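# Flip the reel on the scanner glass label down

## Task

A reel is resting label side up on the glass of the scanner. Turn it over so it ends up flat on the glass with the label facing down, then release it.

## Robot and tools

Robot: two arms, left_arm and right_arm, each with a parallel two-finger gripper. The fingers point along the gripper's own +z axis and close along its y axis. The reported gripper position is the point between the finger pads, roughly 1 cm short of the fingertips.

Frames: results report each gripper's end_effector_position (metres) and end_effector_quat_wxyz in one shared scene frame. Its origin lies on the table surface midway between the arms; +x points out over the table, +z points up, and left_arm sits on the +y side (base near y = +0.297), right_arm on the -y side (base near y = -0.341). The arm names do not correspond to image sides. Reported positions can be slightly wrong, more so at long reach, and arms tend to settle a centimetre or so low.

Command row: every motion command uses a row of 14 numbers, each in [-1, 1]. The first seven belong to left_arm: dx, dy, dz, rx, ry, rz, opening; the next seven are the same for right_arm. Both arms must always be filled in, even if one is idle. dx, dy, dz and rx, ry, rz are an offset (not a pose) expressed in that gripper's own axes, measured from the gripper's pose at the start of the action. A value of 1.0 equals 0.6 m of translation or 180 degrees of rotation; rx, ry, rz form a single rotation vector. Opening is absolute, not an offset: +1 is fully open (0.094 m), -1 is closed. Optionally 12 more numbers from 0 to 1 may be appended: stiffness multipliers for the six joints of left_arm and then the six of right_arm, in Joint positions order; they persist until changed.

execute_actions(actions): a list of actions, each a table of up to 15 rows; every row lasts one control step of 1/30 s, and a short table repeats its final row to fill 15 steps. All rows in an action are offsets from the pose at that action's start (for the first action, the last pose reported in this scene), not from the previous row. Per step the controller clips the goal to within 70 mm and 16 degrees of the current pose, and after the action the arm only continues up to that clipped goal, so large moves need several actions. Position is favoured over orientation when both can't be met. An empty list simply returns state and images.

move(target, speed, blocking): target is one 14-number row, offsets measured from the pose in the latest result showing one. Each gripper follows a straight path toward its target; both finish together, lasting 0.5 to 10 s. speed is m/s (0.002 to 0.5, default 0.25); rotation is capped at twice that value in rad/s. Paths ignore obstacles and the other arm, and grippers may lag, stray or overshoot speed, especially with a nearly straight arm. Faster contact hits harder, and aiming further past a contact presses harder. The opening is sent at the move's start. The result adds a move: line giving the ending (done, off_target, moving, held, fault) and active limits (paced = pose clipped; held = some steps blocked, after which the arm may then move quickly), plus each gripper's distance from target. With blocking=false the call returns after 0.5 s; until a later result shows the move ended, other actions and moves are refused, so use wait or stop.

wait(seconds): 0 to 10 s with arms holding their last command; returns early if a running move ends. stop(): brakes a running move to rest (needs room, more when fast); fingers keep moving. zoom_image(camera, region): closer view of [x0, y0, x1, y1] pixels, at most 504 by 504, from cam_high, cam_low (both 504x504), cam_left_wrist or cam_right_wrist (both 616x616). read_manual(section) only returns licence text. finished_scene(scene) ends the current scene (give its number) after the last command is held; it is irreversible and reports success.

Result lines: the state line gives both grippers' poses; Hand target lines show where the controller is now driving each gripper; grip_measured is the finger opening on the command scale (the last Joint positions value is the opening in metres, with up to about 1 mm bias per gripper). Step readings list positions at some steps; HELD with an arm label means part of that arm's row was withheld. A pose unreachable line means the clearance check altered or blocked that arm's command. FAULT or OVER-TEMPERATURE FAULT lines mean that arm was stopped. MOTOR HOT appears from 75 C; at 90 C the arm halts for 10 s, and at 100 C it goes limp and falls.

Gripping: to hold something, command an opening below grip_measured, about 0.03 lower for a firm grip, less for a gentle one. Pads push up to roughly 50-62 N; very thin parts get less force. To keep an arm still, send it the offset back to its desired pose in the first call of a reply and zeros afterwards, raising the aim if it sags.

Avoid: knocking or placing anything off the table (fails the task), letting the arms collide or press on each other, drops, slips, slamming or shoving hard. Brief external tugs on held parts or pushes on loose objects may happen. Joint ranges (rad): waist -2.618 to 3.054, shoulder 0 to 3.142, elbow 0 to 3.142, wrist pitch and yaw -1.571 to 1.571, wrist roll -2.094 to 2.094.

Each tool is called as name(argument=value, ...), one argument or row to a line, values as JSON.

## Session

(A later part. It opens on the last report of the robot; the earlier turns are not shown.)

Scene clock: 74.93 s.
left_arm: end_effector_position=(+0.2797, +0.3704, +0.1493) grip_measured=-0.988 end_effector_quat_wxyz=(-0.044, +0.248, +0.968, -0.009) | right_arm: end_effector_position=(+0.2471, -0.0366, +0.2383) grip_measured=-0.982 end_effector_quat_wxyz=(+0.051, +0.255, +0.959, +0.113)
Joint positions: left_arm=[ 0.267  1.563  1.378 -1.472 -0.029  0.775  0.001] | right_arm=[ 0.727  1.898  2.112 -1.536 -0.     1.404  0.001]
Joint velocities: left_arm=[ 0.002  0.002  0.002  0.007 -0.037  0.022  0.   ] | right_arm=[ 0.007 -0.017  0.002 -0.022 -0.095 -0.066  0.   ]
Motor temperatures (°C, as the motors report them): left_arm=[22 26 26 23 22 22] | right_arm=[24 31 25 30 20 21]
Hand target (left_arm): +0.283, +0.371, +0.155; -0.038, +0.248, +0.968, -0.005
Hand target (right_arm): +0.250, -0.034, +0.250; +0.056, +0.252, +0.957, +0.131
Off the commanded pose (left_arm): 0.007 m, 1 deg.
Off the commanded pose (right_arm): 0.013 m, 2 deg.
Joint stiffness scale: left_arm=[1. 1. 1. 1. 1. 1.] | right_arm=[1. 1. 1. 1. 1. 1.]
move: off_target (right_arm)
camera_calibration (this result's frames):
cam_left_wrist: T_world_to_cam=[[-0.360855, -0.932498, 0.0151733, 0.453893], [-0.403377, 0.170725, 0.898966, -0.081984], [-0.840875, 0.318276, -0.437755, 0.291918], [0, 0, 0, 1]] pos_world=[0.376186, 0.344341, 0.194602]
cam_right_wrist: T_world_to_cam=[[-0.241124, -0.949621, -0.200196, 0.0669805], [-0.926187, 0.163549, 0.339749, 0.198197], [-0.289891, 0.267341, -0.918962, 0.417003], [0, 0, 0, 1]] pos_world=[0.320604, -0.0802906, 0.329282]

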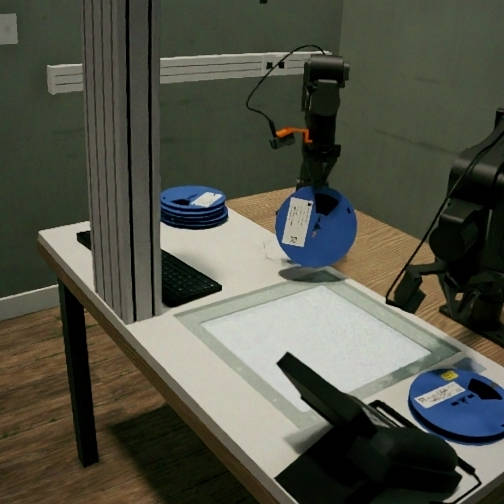

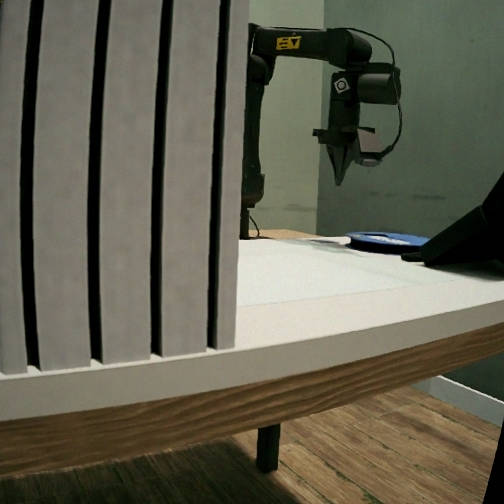

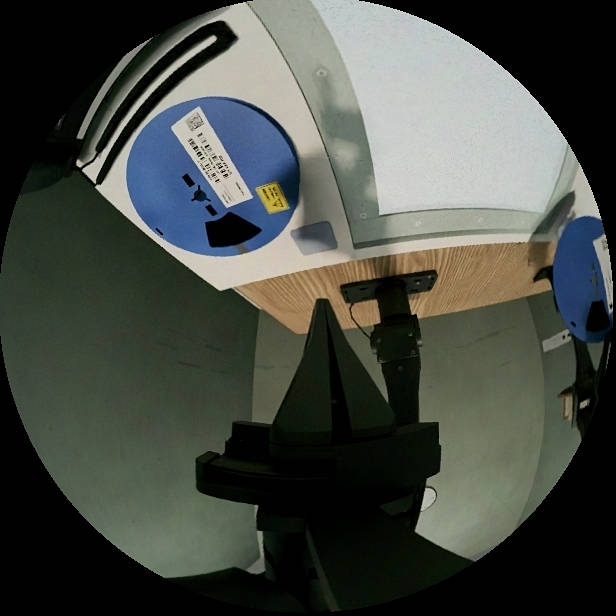

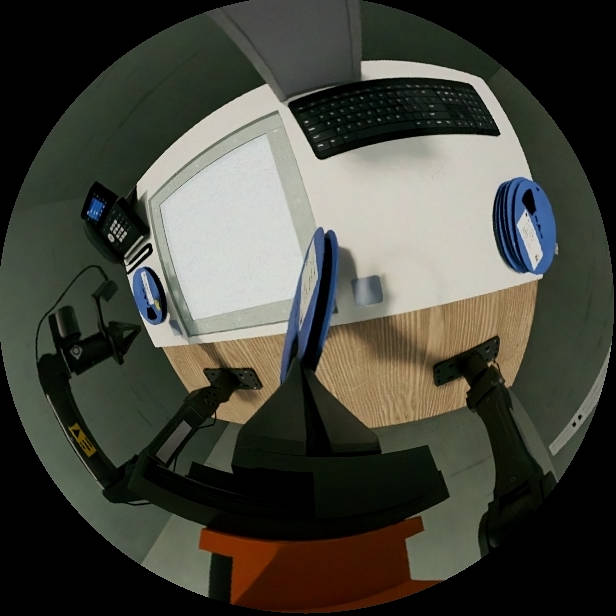

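move(
  target=[0,0,-0.01,0,0,0,-1,0,0,-0.015,0,0,-0.95,-1],
  speed=0.5,
)

move(
  target=[0,0,-0.01,0,0,0,-1,-0.03,-0.2,0.205,0.26,0,0,-1],
  speed=0.2,
)

Scene clock: 83.97 s.
left_arm: end_effector_position=(+0.2764, +0.3695, +0.1496) grip_measured=-0.988 end_effector_quat_wxyz=(-0.050, +0.248, +0.967, -0.012) | right_arm: end_effector_position=(+0.2439, -0.0408, +0.2370) grip_measured=-0.982 end_effector_quat_wxyz=(-0.106, +0.935, -0.335, +0.038)
Joint positions: left_arm=[ 0.267  1.563  1.378 -1.486 -0.029  0.775  0.001] | right_arm=[ 0.727  1.898  2.112 -1.558  0.001 -1.57   0.001]
Joint velocities: left_arm=[ 0.002 -0.007  0.007 -0.022  0.051 -0.095  0.   ] | right_arm=[ 0.007  0.002 -0.027 -0.022  0.051  0.022  0.001]
Motor temperatures (°C, as the motors report them): left_arm=[22 25 27 23 22 22] | right_arm=[24 30 25 28 20 21]
Hand target (left_arm): +0.280, +0.370, +0.155; -0.044, +0.248, +0.968, -0.009
Hand target (right_arm): +0.246, -0.039, +0.247; -0.121, +0.935, -0.330, +0.044
Off the commanded pose (left_arm): 0.007 m, 1 deg.
Off the commanded pose (right_arm): 0.010 m, 1 deg.
Joint stiffness scale: left_arm=[1. 1. 1. 1. 1. 1.] | right_arm=[1. 1. 1. 1. 1. 1.]
joint sent to its limit (right arm) — the command would take joint 4 (wrist pitch) past its lower limit, so that joint was sent only as far as its limit.
move: done
camera_calibration (this result's frames):
cam_left_wrist: T_world_to_cam=[[-0.3606, -0.932426, 0.0234195, 0.450517], [-0.391465, 0.174087, 0.903576, -0.0886558], [-0.846595, 0.316662, -0.427788, 0.290287], [0, 0, 0, 1]] pos_world=[0.373506, 0.343585, 0.193738]
cam_right_wrist: T_world_to_cam=[[0.393317, 0.887424, 0.240375, -0.12225], [0.745543, -0.460842, 0.481446, -0.270503], [0.538022, -0.010151, -0.84287, 0.184714], [0, 0, 0, 1]] pos_world=[0.150375, -0.0142971, 0.315308]

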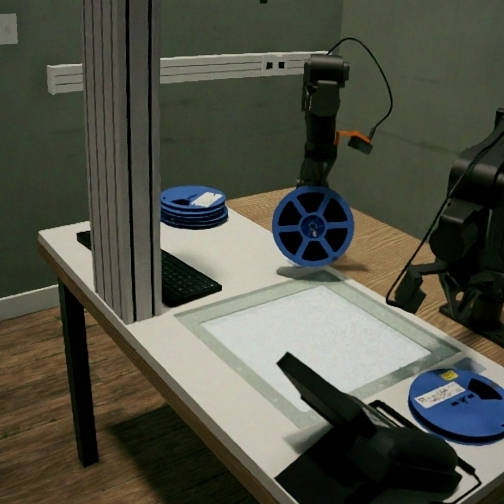

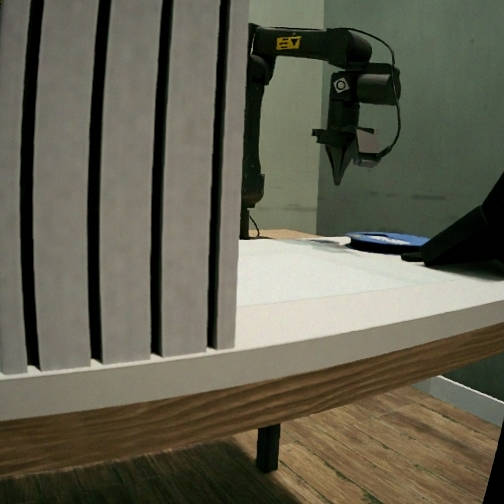

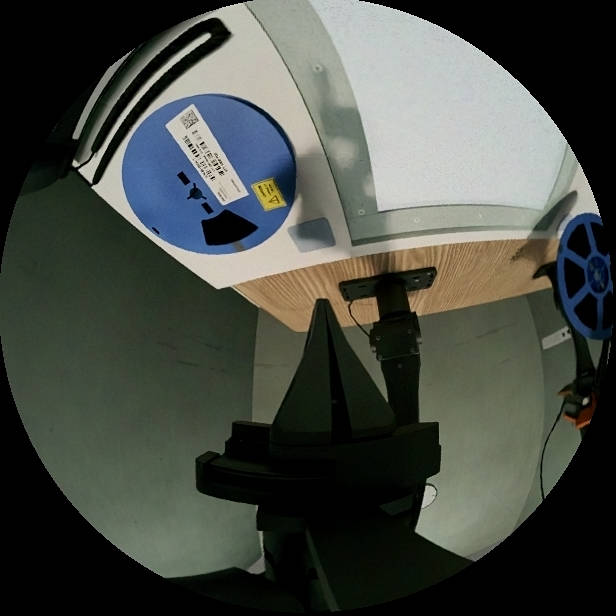

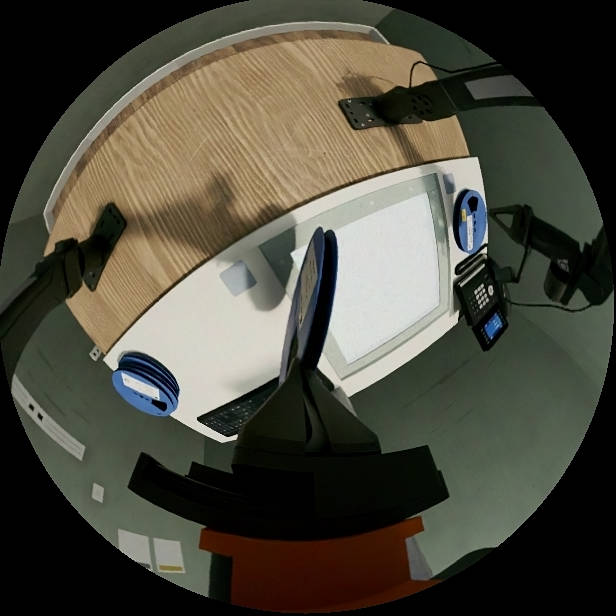

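Scene clock: 86.50 s.
left_arm: end_effector_position=(+0.2732, +0.3685, +0.1500) grip_measured=-0.988 end_effector_quat_wxyz=(-0.056, +0.248, +0.967, -0.016) | right_arm: end_effector_position=(+0.3181, +0.0736, +0.1329) grip_measured=-0.982 end_effector_quat_wxyz=(-0.445, +0.829, -0.297, +0.165)
Joint positions: left_arm=[ 0.267  1.563  1.378 -1.5   -0.029  0.775  0.001] | right_arm=[ 0.772  1.824  1.157  0.085  0.047 -1.55   0.001]
Joint velocities: left_arm=[-0.012 -0.007  0.002  0.007 -0.007 -0.037 -0.001] | right_arm=[-0.012 -0.002 -0.007  0.037  0.051 -0.007  0.001]
Motor temperatures (°C, as the motors report them): left_arm=[22 25 27 23 22 22] | right_arm=[24 30 24 28 20 21]
Hand target (left_arm): +0.277, +0.369, +0.156; -0.050, +0.248, +0.967, -0.012
Hand target (right_arm): +0.320, +0.080, +0.145; -0.467, +0.815, -0.296, +0.172
Off the commanded pose (left_arm): 0.007 m, 1 deg.
Off the commanded pose (right_arm): 0.015 m, 3 deg.
Joint stiffness scale: left_arm=[1. 1. 1. 1. 1. 1.] | right_arm=[1. 1. 1. 1. 1. 1.]
move: off_target (right_arm)
camera_calibration (this result's frames):
cam_left_wrist: T_world_to_cam=[[-0.360236, -0.932324, 0.0316612, 0.447097], [-0.379493, 0.177466, 0.908015, -0.0952843], [-0.852183, 0.315085, -0.41774, 0.28857], [0, 0, 0, 1]] pos_world=[0.370815, 0.342825, 0.192911]
cam_right_wrist: T_world_to_cam=[[0.121182, 0.562953, 0.817557, -0.19425], [0.507653, -0.742915, 0.436309, -0.120502], [0.852997, 0.362162, -0.375812, -0.131455], [0, 0, 0, 1]] pos_world=[0.196843, 0.0674386, 0.161984]

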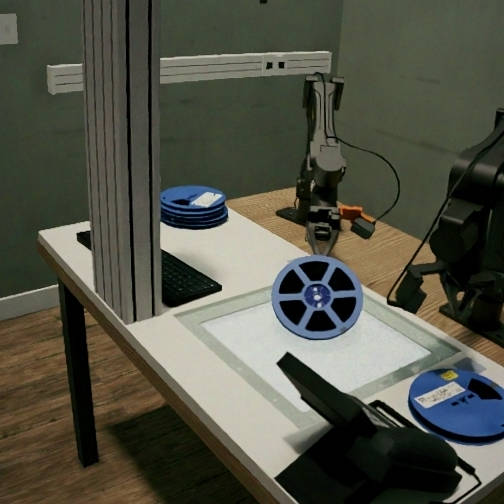

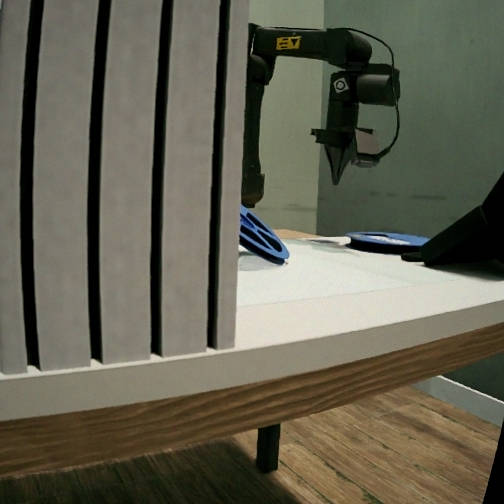

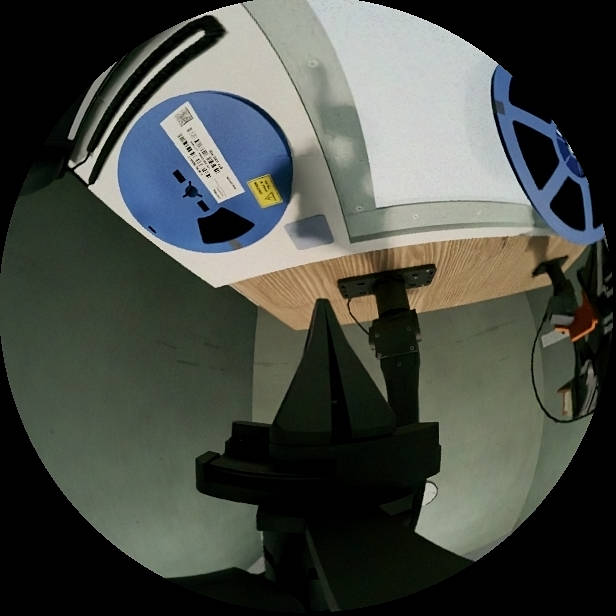

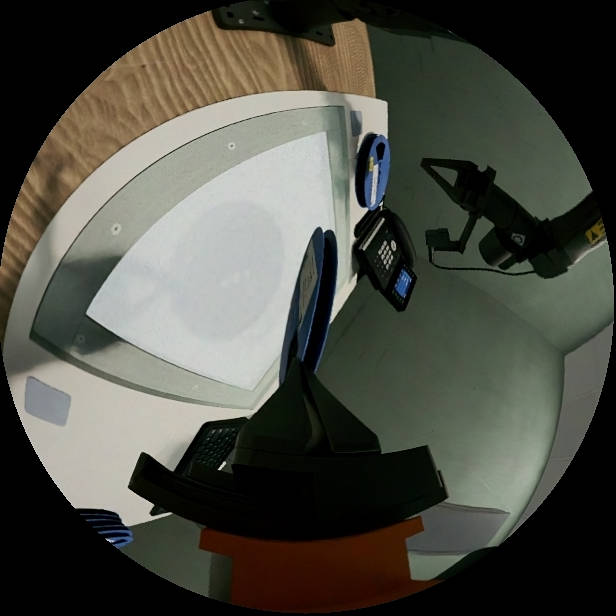

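move(
  target=[0,0,-0.01,0,0,0,-1,-0.015,0.033,0.065,0.095,0,0,-1],
  speed=0.12,
)

move(
  target=[0,0,-0.01,0,0,0,-1,0,0.065,0.027,-0.05,0,0,-0.89],
  speed=0.06,
)

move(
  target=[0,0,-0.01,0,0,0,-1,0,0.005,-0.09,0,0,0,-0.87],
  speed=0.08,
)

Scene clock: 93.27 s.
left_arm: end_effector_position=(+0.2700, +0.3676, +0.1504) grip_measured=-0.988 end_effector_quat_wxyz=(-0.062, +0.248, +0.967, -0.019) | right_arm: end_effector_position=(+0.3260, +0.0926, +0.0895) grip_measured=-0.982 end_effector_quat_wxyz=(-0.551, +0.761, -0.276, +0.202)
Joint positions: left_arm=[ 0.267  1.563  1.378 -1.513 -0.029  0.775  0.001] | right_arm=[ 0.789  2.037  0.957  0.763  0.072 -1.551  0.001]
Joint velocities: left_arm=[-0.007 -0.012  0.002 -0.022  0.037 -0.037 -0.002] | right_arm=[ 0.007 -0.002 -0.007  0.022  0.022  0.022  0.   ]
Motor temperatures (°C, as the motors report them): left_arm=[22 25 27 23 22 22] | right_arm=[24 30 24 30 20 21]
Hand target (left_arm): +0.274, +0.368, +0.156; -0.056, +0.248, +0.967, -0.016
Hand target (right_arm): +0.324, +0.095, +0.095; -0.563, +0.753, -0.272, +0.208
Off the commanded pose (left_arm): 0.007 m, 1 deg.
Off the commanded pose (right_arm): 0.006 m, 2 deg.
Joint stiffness scale: left_arm=[1. 1. 1. 1. 1. 1.] | right_arm=[1. 1. 1. 1. 1. 1.]
move: done
camera_calibration (this result's frames):
cam_left_wrist: T_world_to_cam=[[-0.359778, -0.932194, 0.0396683, 0.443733], [-0.367798, 0.180767, 0.912167, -0.101686], [-0.857487, 0.313588, -0.407895, 0.286819], [0, 0, 0, 1]] pos_world=[0.368189, 0.342084, 0.192145]
cam_right_wrist: T_world_to_cam=[[-0.0226774, 0.3806, 0.924462, -0.116166], [0.437925, -0.827483, 0.351417, -0.0533537], [0.898725, 0.412814, -0.147909, -0.201424], [0, 0, 0, 1]] pos_world=[0.201756, 0.0832146, 0.0963483]

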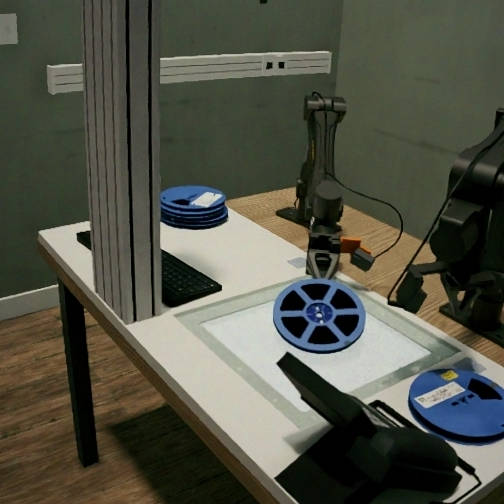

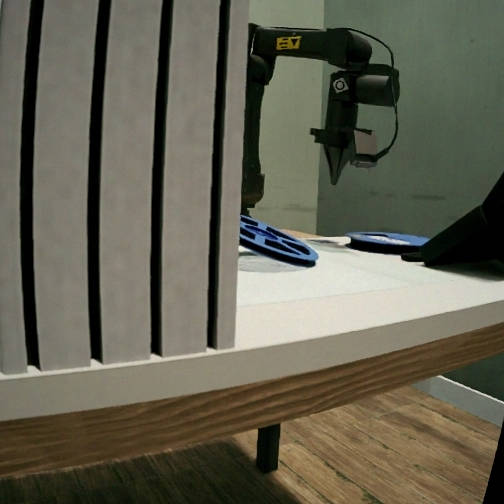

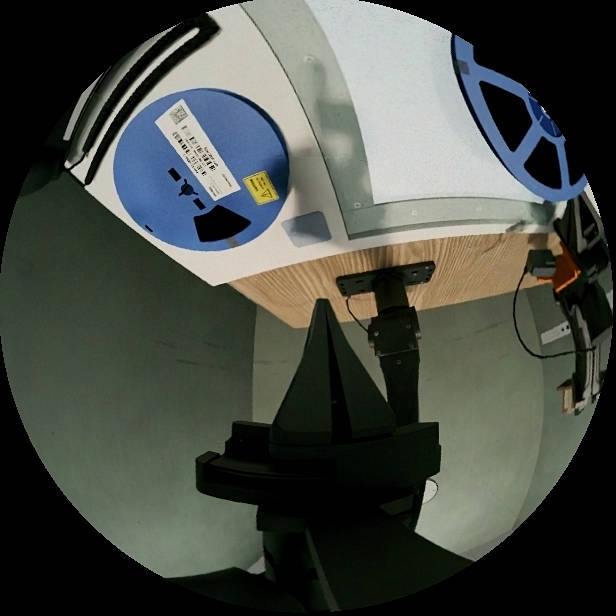

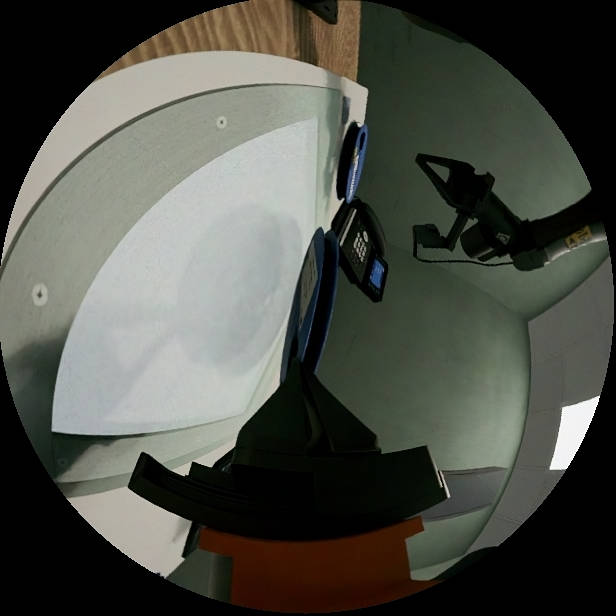

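Scene clock: 94.93 s.
left_arm: end_effector_position=(+0.2669, +0.3668, +0.1508) grip_measured=-0.988 end_effector_quat_wxyz=(-0.068, +0.248, +0.966, -0.022) | right_arm: end_effector_position=(+0.3227, +0.0879, +0.0388) grip_measured=-0.892 end_effector_quat_wxyz=(-0.479, +0.808, -0.290, +0.182)
Joint positions: left_arm=[ 0.267  1.563  1.378 -1.526 -0.029  0.775  0.001] | right_arm=[ 0.789  2.098  1.006  0.596  0.072 -1.551  0.005]
Joint velocities: left_arm=[ 0.002 -0.007  0.012  0.007 -0.022 -0.095  0.   ] | right_arm=[ 0.012  0.012 -0.007  0.022 -0.051 -0.051 -0.   ]
Motor temperatures (°C, as the motors report them): left_arm=[22 25 27 23 22 22] | right_arm=[24 30 24 30 20 21]
Hand target (left_arm): +0.271, +0.368, +0.156; -0.062, +0.248, +0.967, -0.019
Hand target (right_arm): +0.327, +0.095, +0.047; -0.490, +0.802, -0.290, +0.180
Off the commanded pose (left_arm): 0.007 m, 1 deg.
Off the commanded pose (right_arm): 0.012 m, 1 deg.
Joint stiffness scale: left_arm=[1. 1. 1. 1. 1. 1.] | right_arm=[1. 1. 1. 1. 1. 1.]
move: off_target (right_arm)
camera_calibration (this result's frames):
cam_left_wrist: T_world_to_cam=[[-0.359234, -0.932041, 0.0474399, 0.440427], [-0.356388, 0.183987, 0.916044, -0.107863], [-0.862519, 0.312167, -0.398262, 0.285041], [0, 0, 0, 1]] pos_world=[0.365628, 0.341361, 0.191435]
cam_right_wrist: T_world_to_cam=[[0.0709933, 0.510472, 0.856959, -0.106601], [0.478477, -0.771259, 0.419784, -0.0585666], [0.875226, 0.380233, -0.299003, -0.187718], [0, 0, 0, 1]] pos_world=[0.199887, 0.0806234, 0.0598093]

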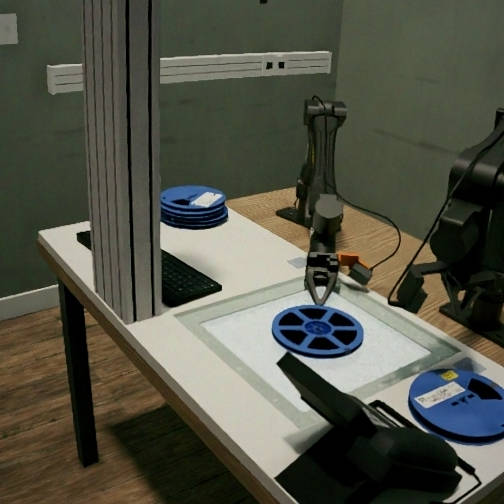

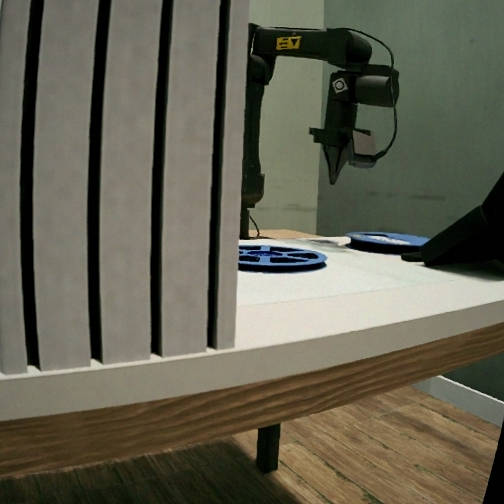

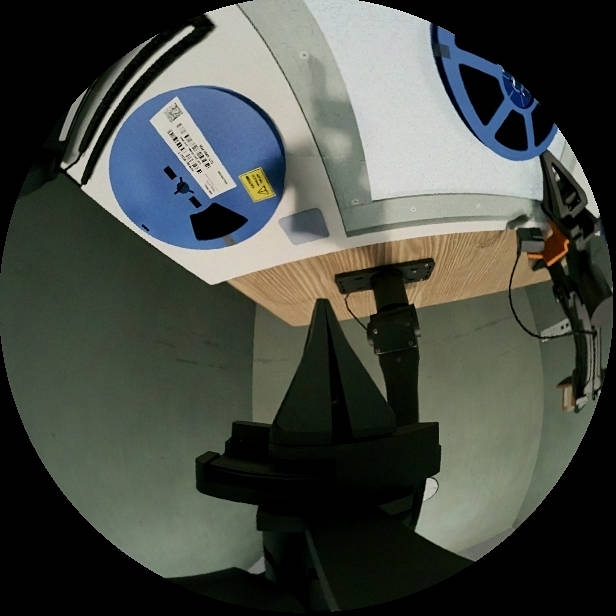

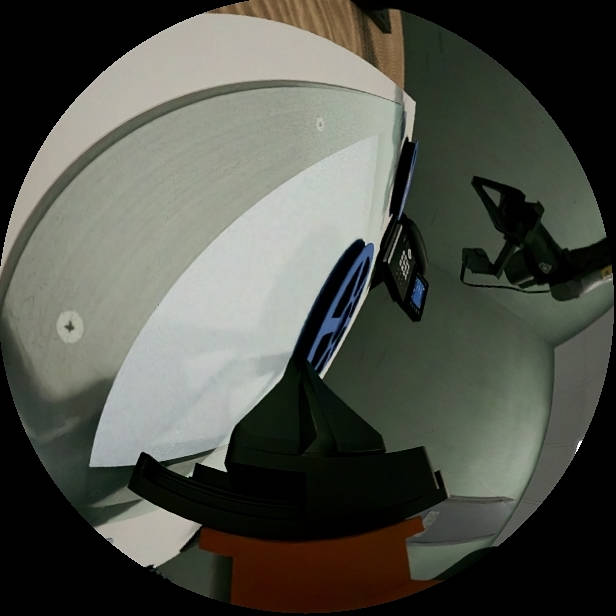

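Scene clock: 95.93 s.
left_arm: end_effector_position=(+0.2639, +0.3659, +0.1513) grip_measured=-0.988 end_effector_quat_wxyz=(-0.073, +0.248, +0.966, -0.025) | right_arm: end_effector_position=(+0.2966, +0.0517, +0.0569) grip_measured=-0.872 end_effector_quat_wxyz=(-0.478, +0.809, -0.290, +0.181)
Joint positions: left_arm=[ 0.267  1.563  1.378 -1.538 -0.029  0.775  0.001] | right_arm=[ 0.789  1.919  0.819  0.602  0.072 -1.551  0.006]
Joint velocities: left_arm=[ 0.002 -0.017 -0.012 -0.051 -0.11  -0.007 -0.   ] | right_arm=[ 0.002 -0.017 -0.007  0.007  0.007 -0.007 -0.   ]
Motor temperatures (°C, as the motors report them): left_arm=[22 25 27 23 22 22] | right_arm=[24 30 24 30 20 21]
Hand target (left_arm): +0.268, +0.367, +0.157; -0.067, +0.248, +0.966, -0.022
Hand target (right_arm): +0.292, +0.051, +0.062; -0.479, +0.808, -0.289, +0.182
Off the commanded pose (left_arm): 0.007 m, 1 deg.
Off the commanded pose (right_arm): 0.007 m, 0 deg.
Joint stiffness scale: left_arm=[1. 1. 1. 1. 1. 1.] | right_arm=[1. 1. 1. 1. 1. 1.]
move: done
camera_calibration (this result's frames):
cam_left_wrist: T_world_to_cam=[[-0.358614, -0.931866, 0.0549753, 0.437184], [-0.345267, 0.187126, 0.91966, -0.113819], [-0.867287, 0.310822, -0.388849, 0.283243], [0, 0, 0, 1]] pos_world=[0.363135, 0.340658, 0.190779]
cam_right_wrist: T_world_to_cam=[[0.0723309, 0.512327, 0.855739, -0.102227], [0.479133, -0.770349, 0.420706, -0.0819086], [0.874757, 0.379583, -0.301193, -0.145366], [0, 0, 0, 1]] pos_world=[0.173799, 0.0444538, 0.0781559]

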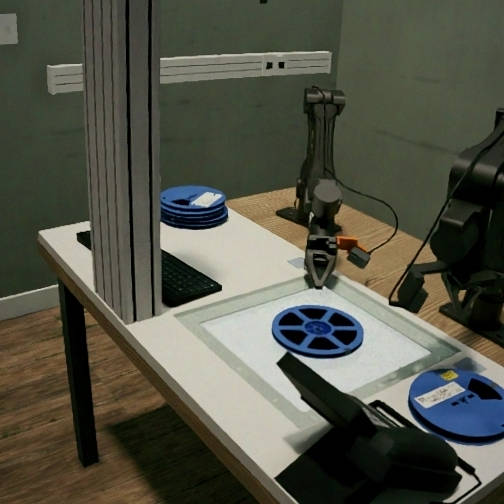

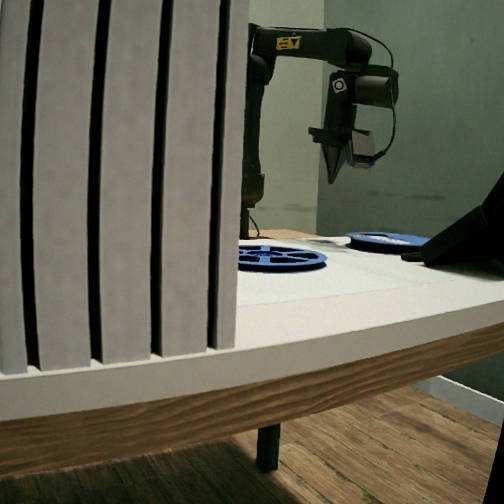

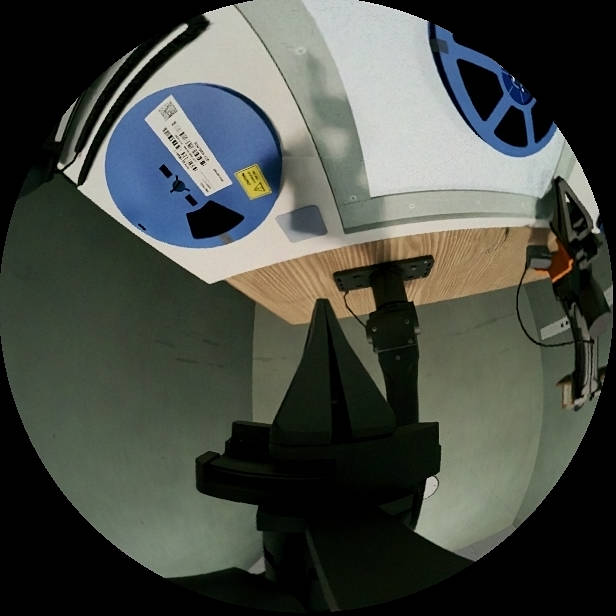

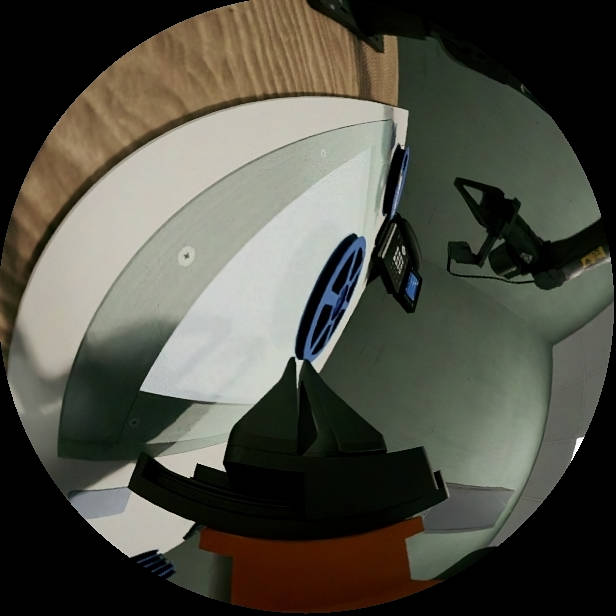

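finished_scene(
  scene=2,
)

The scene is finished: the task was done.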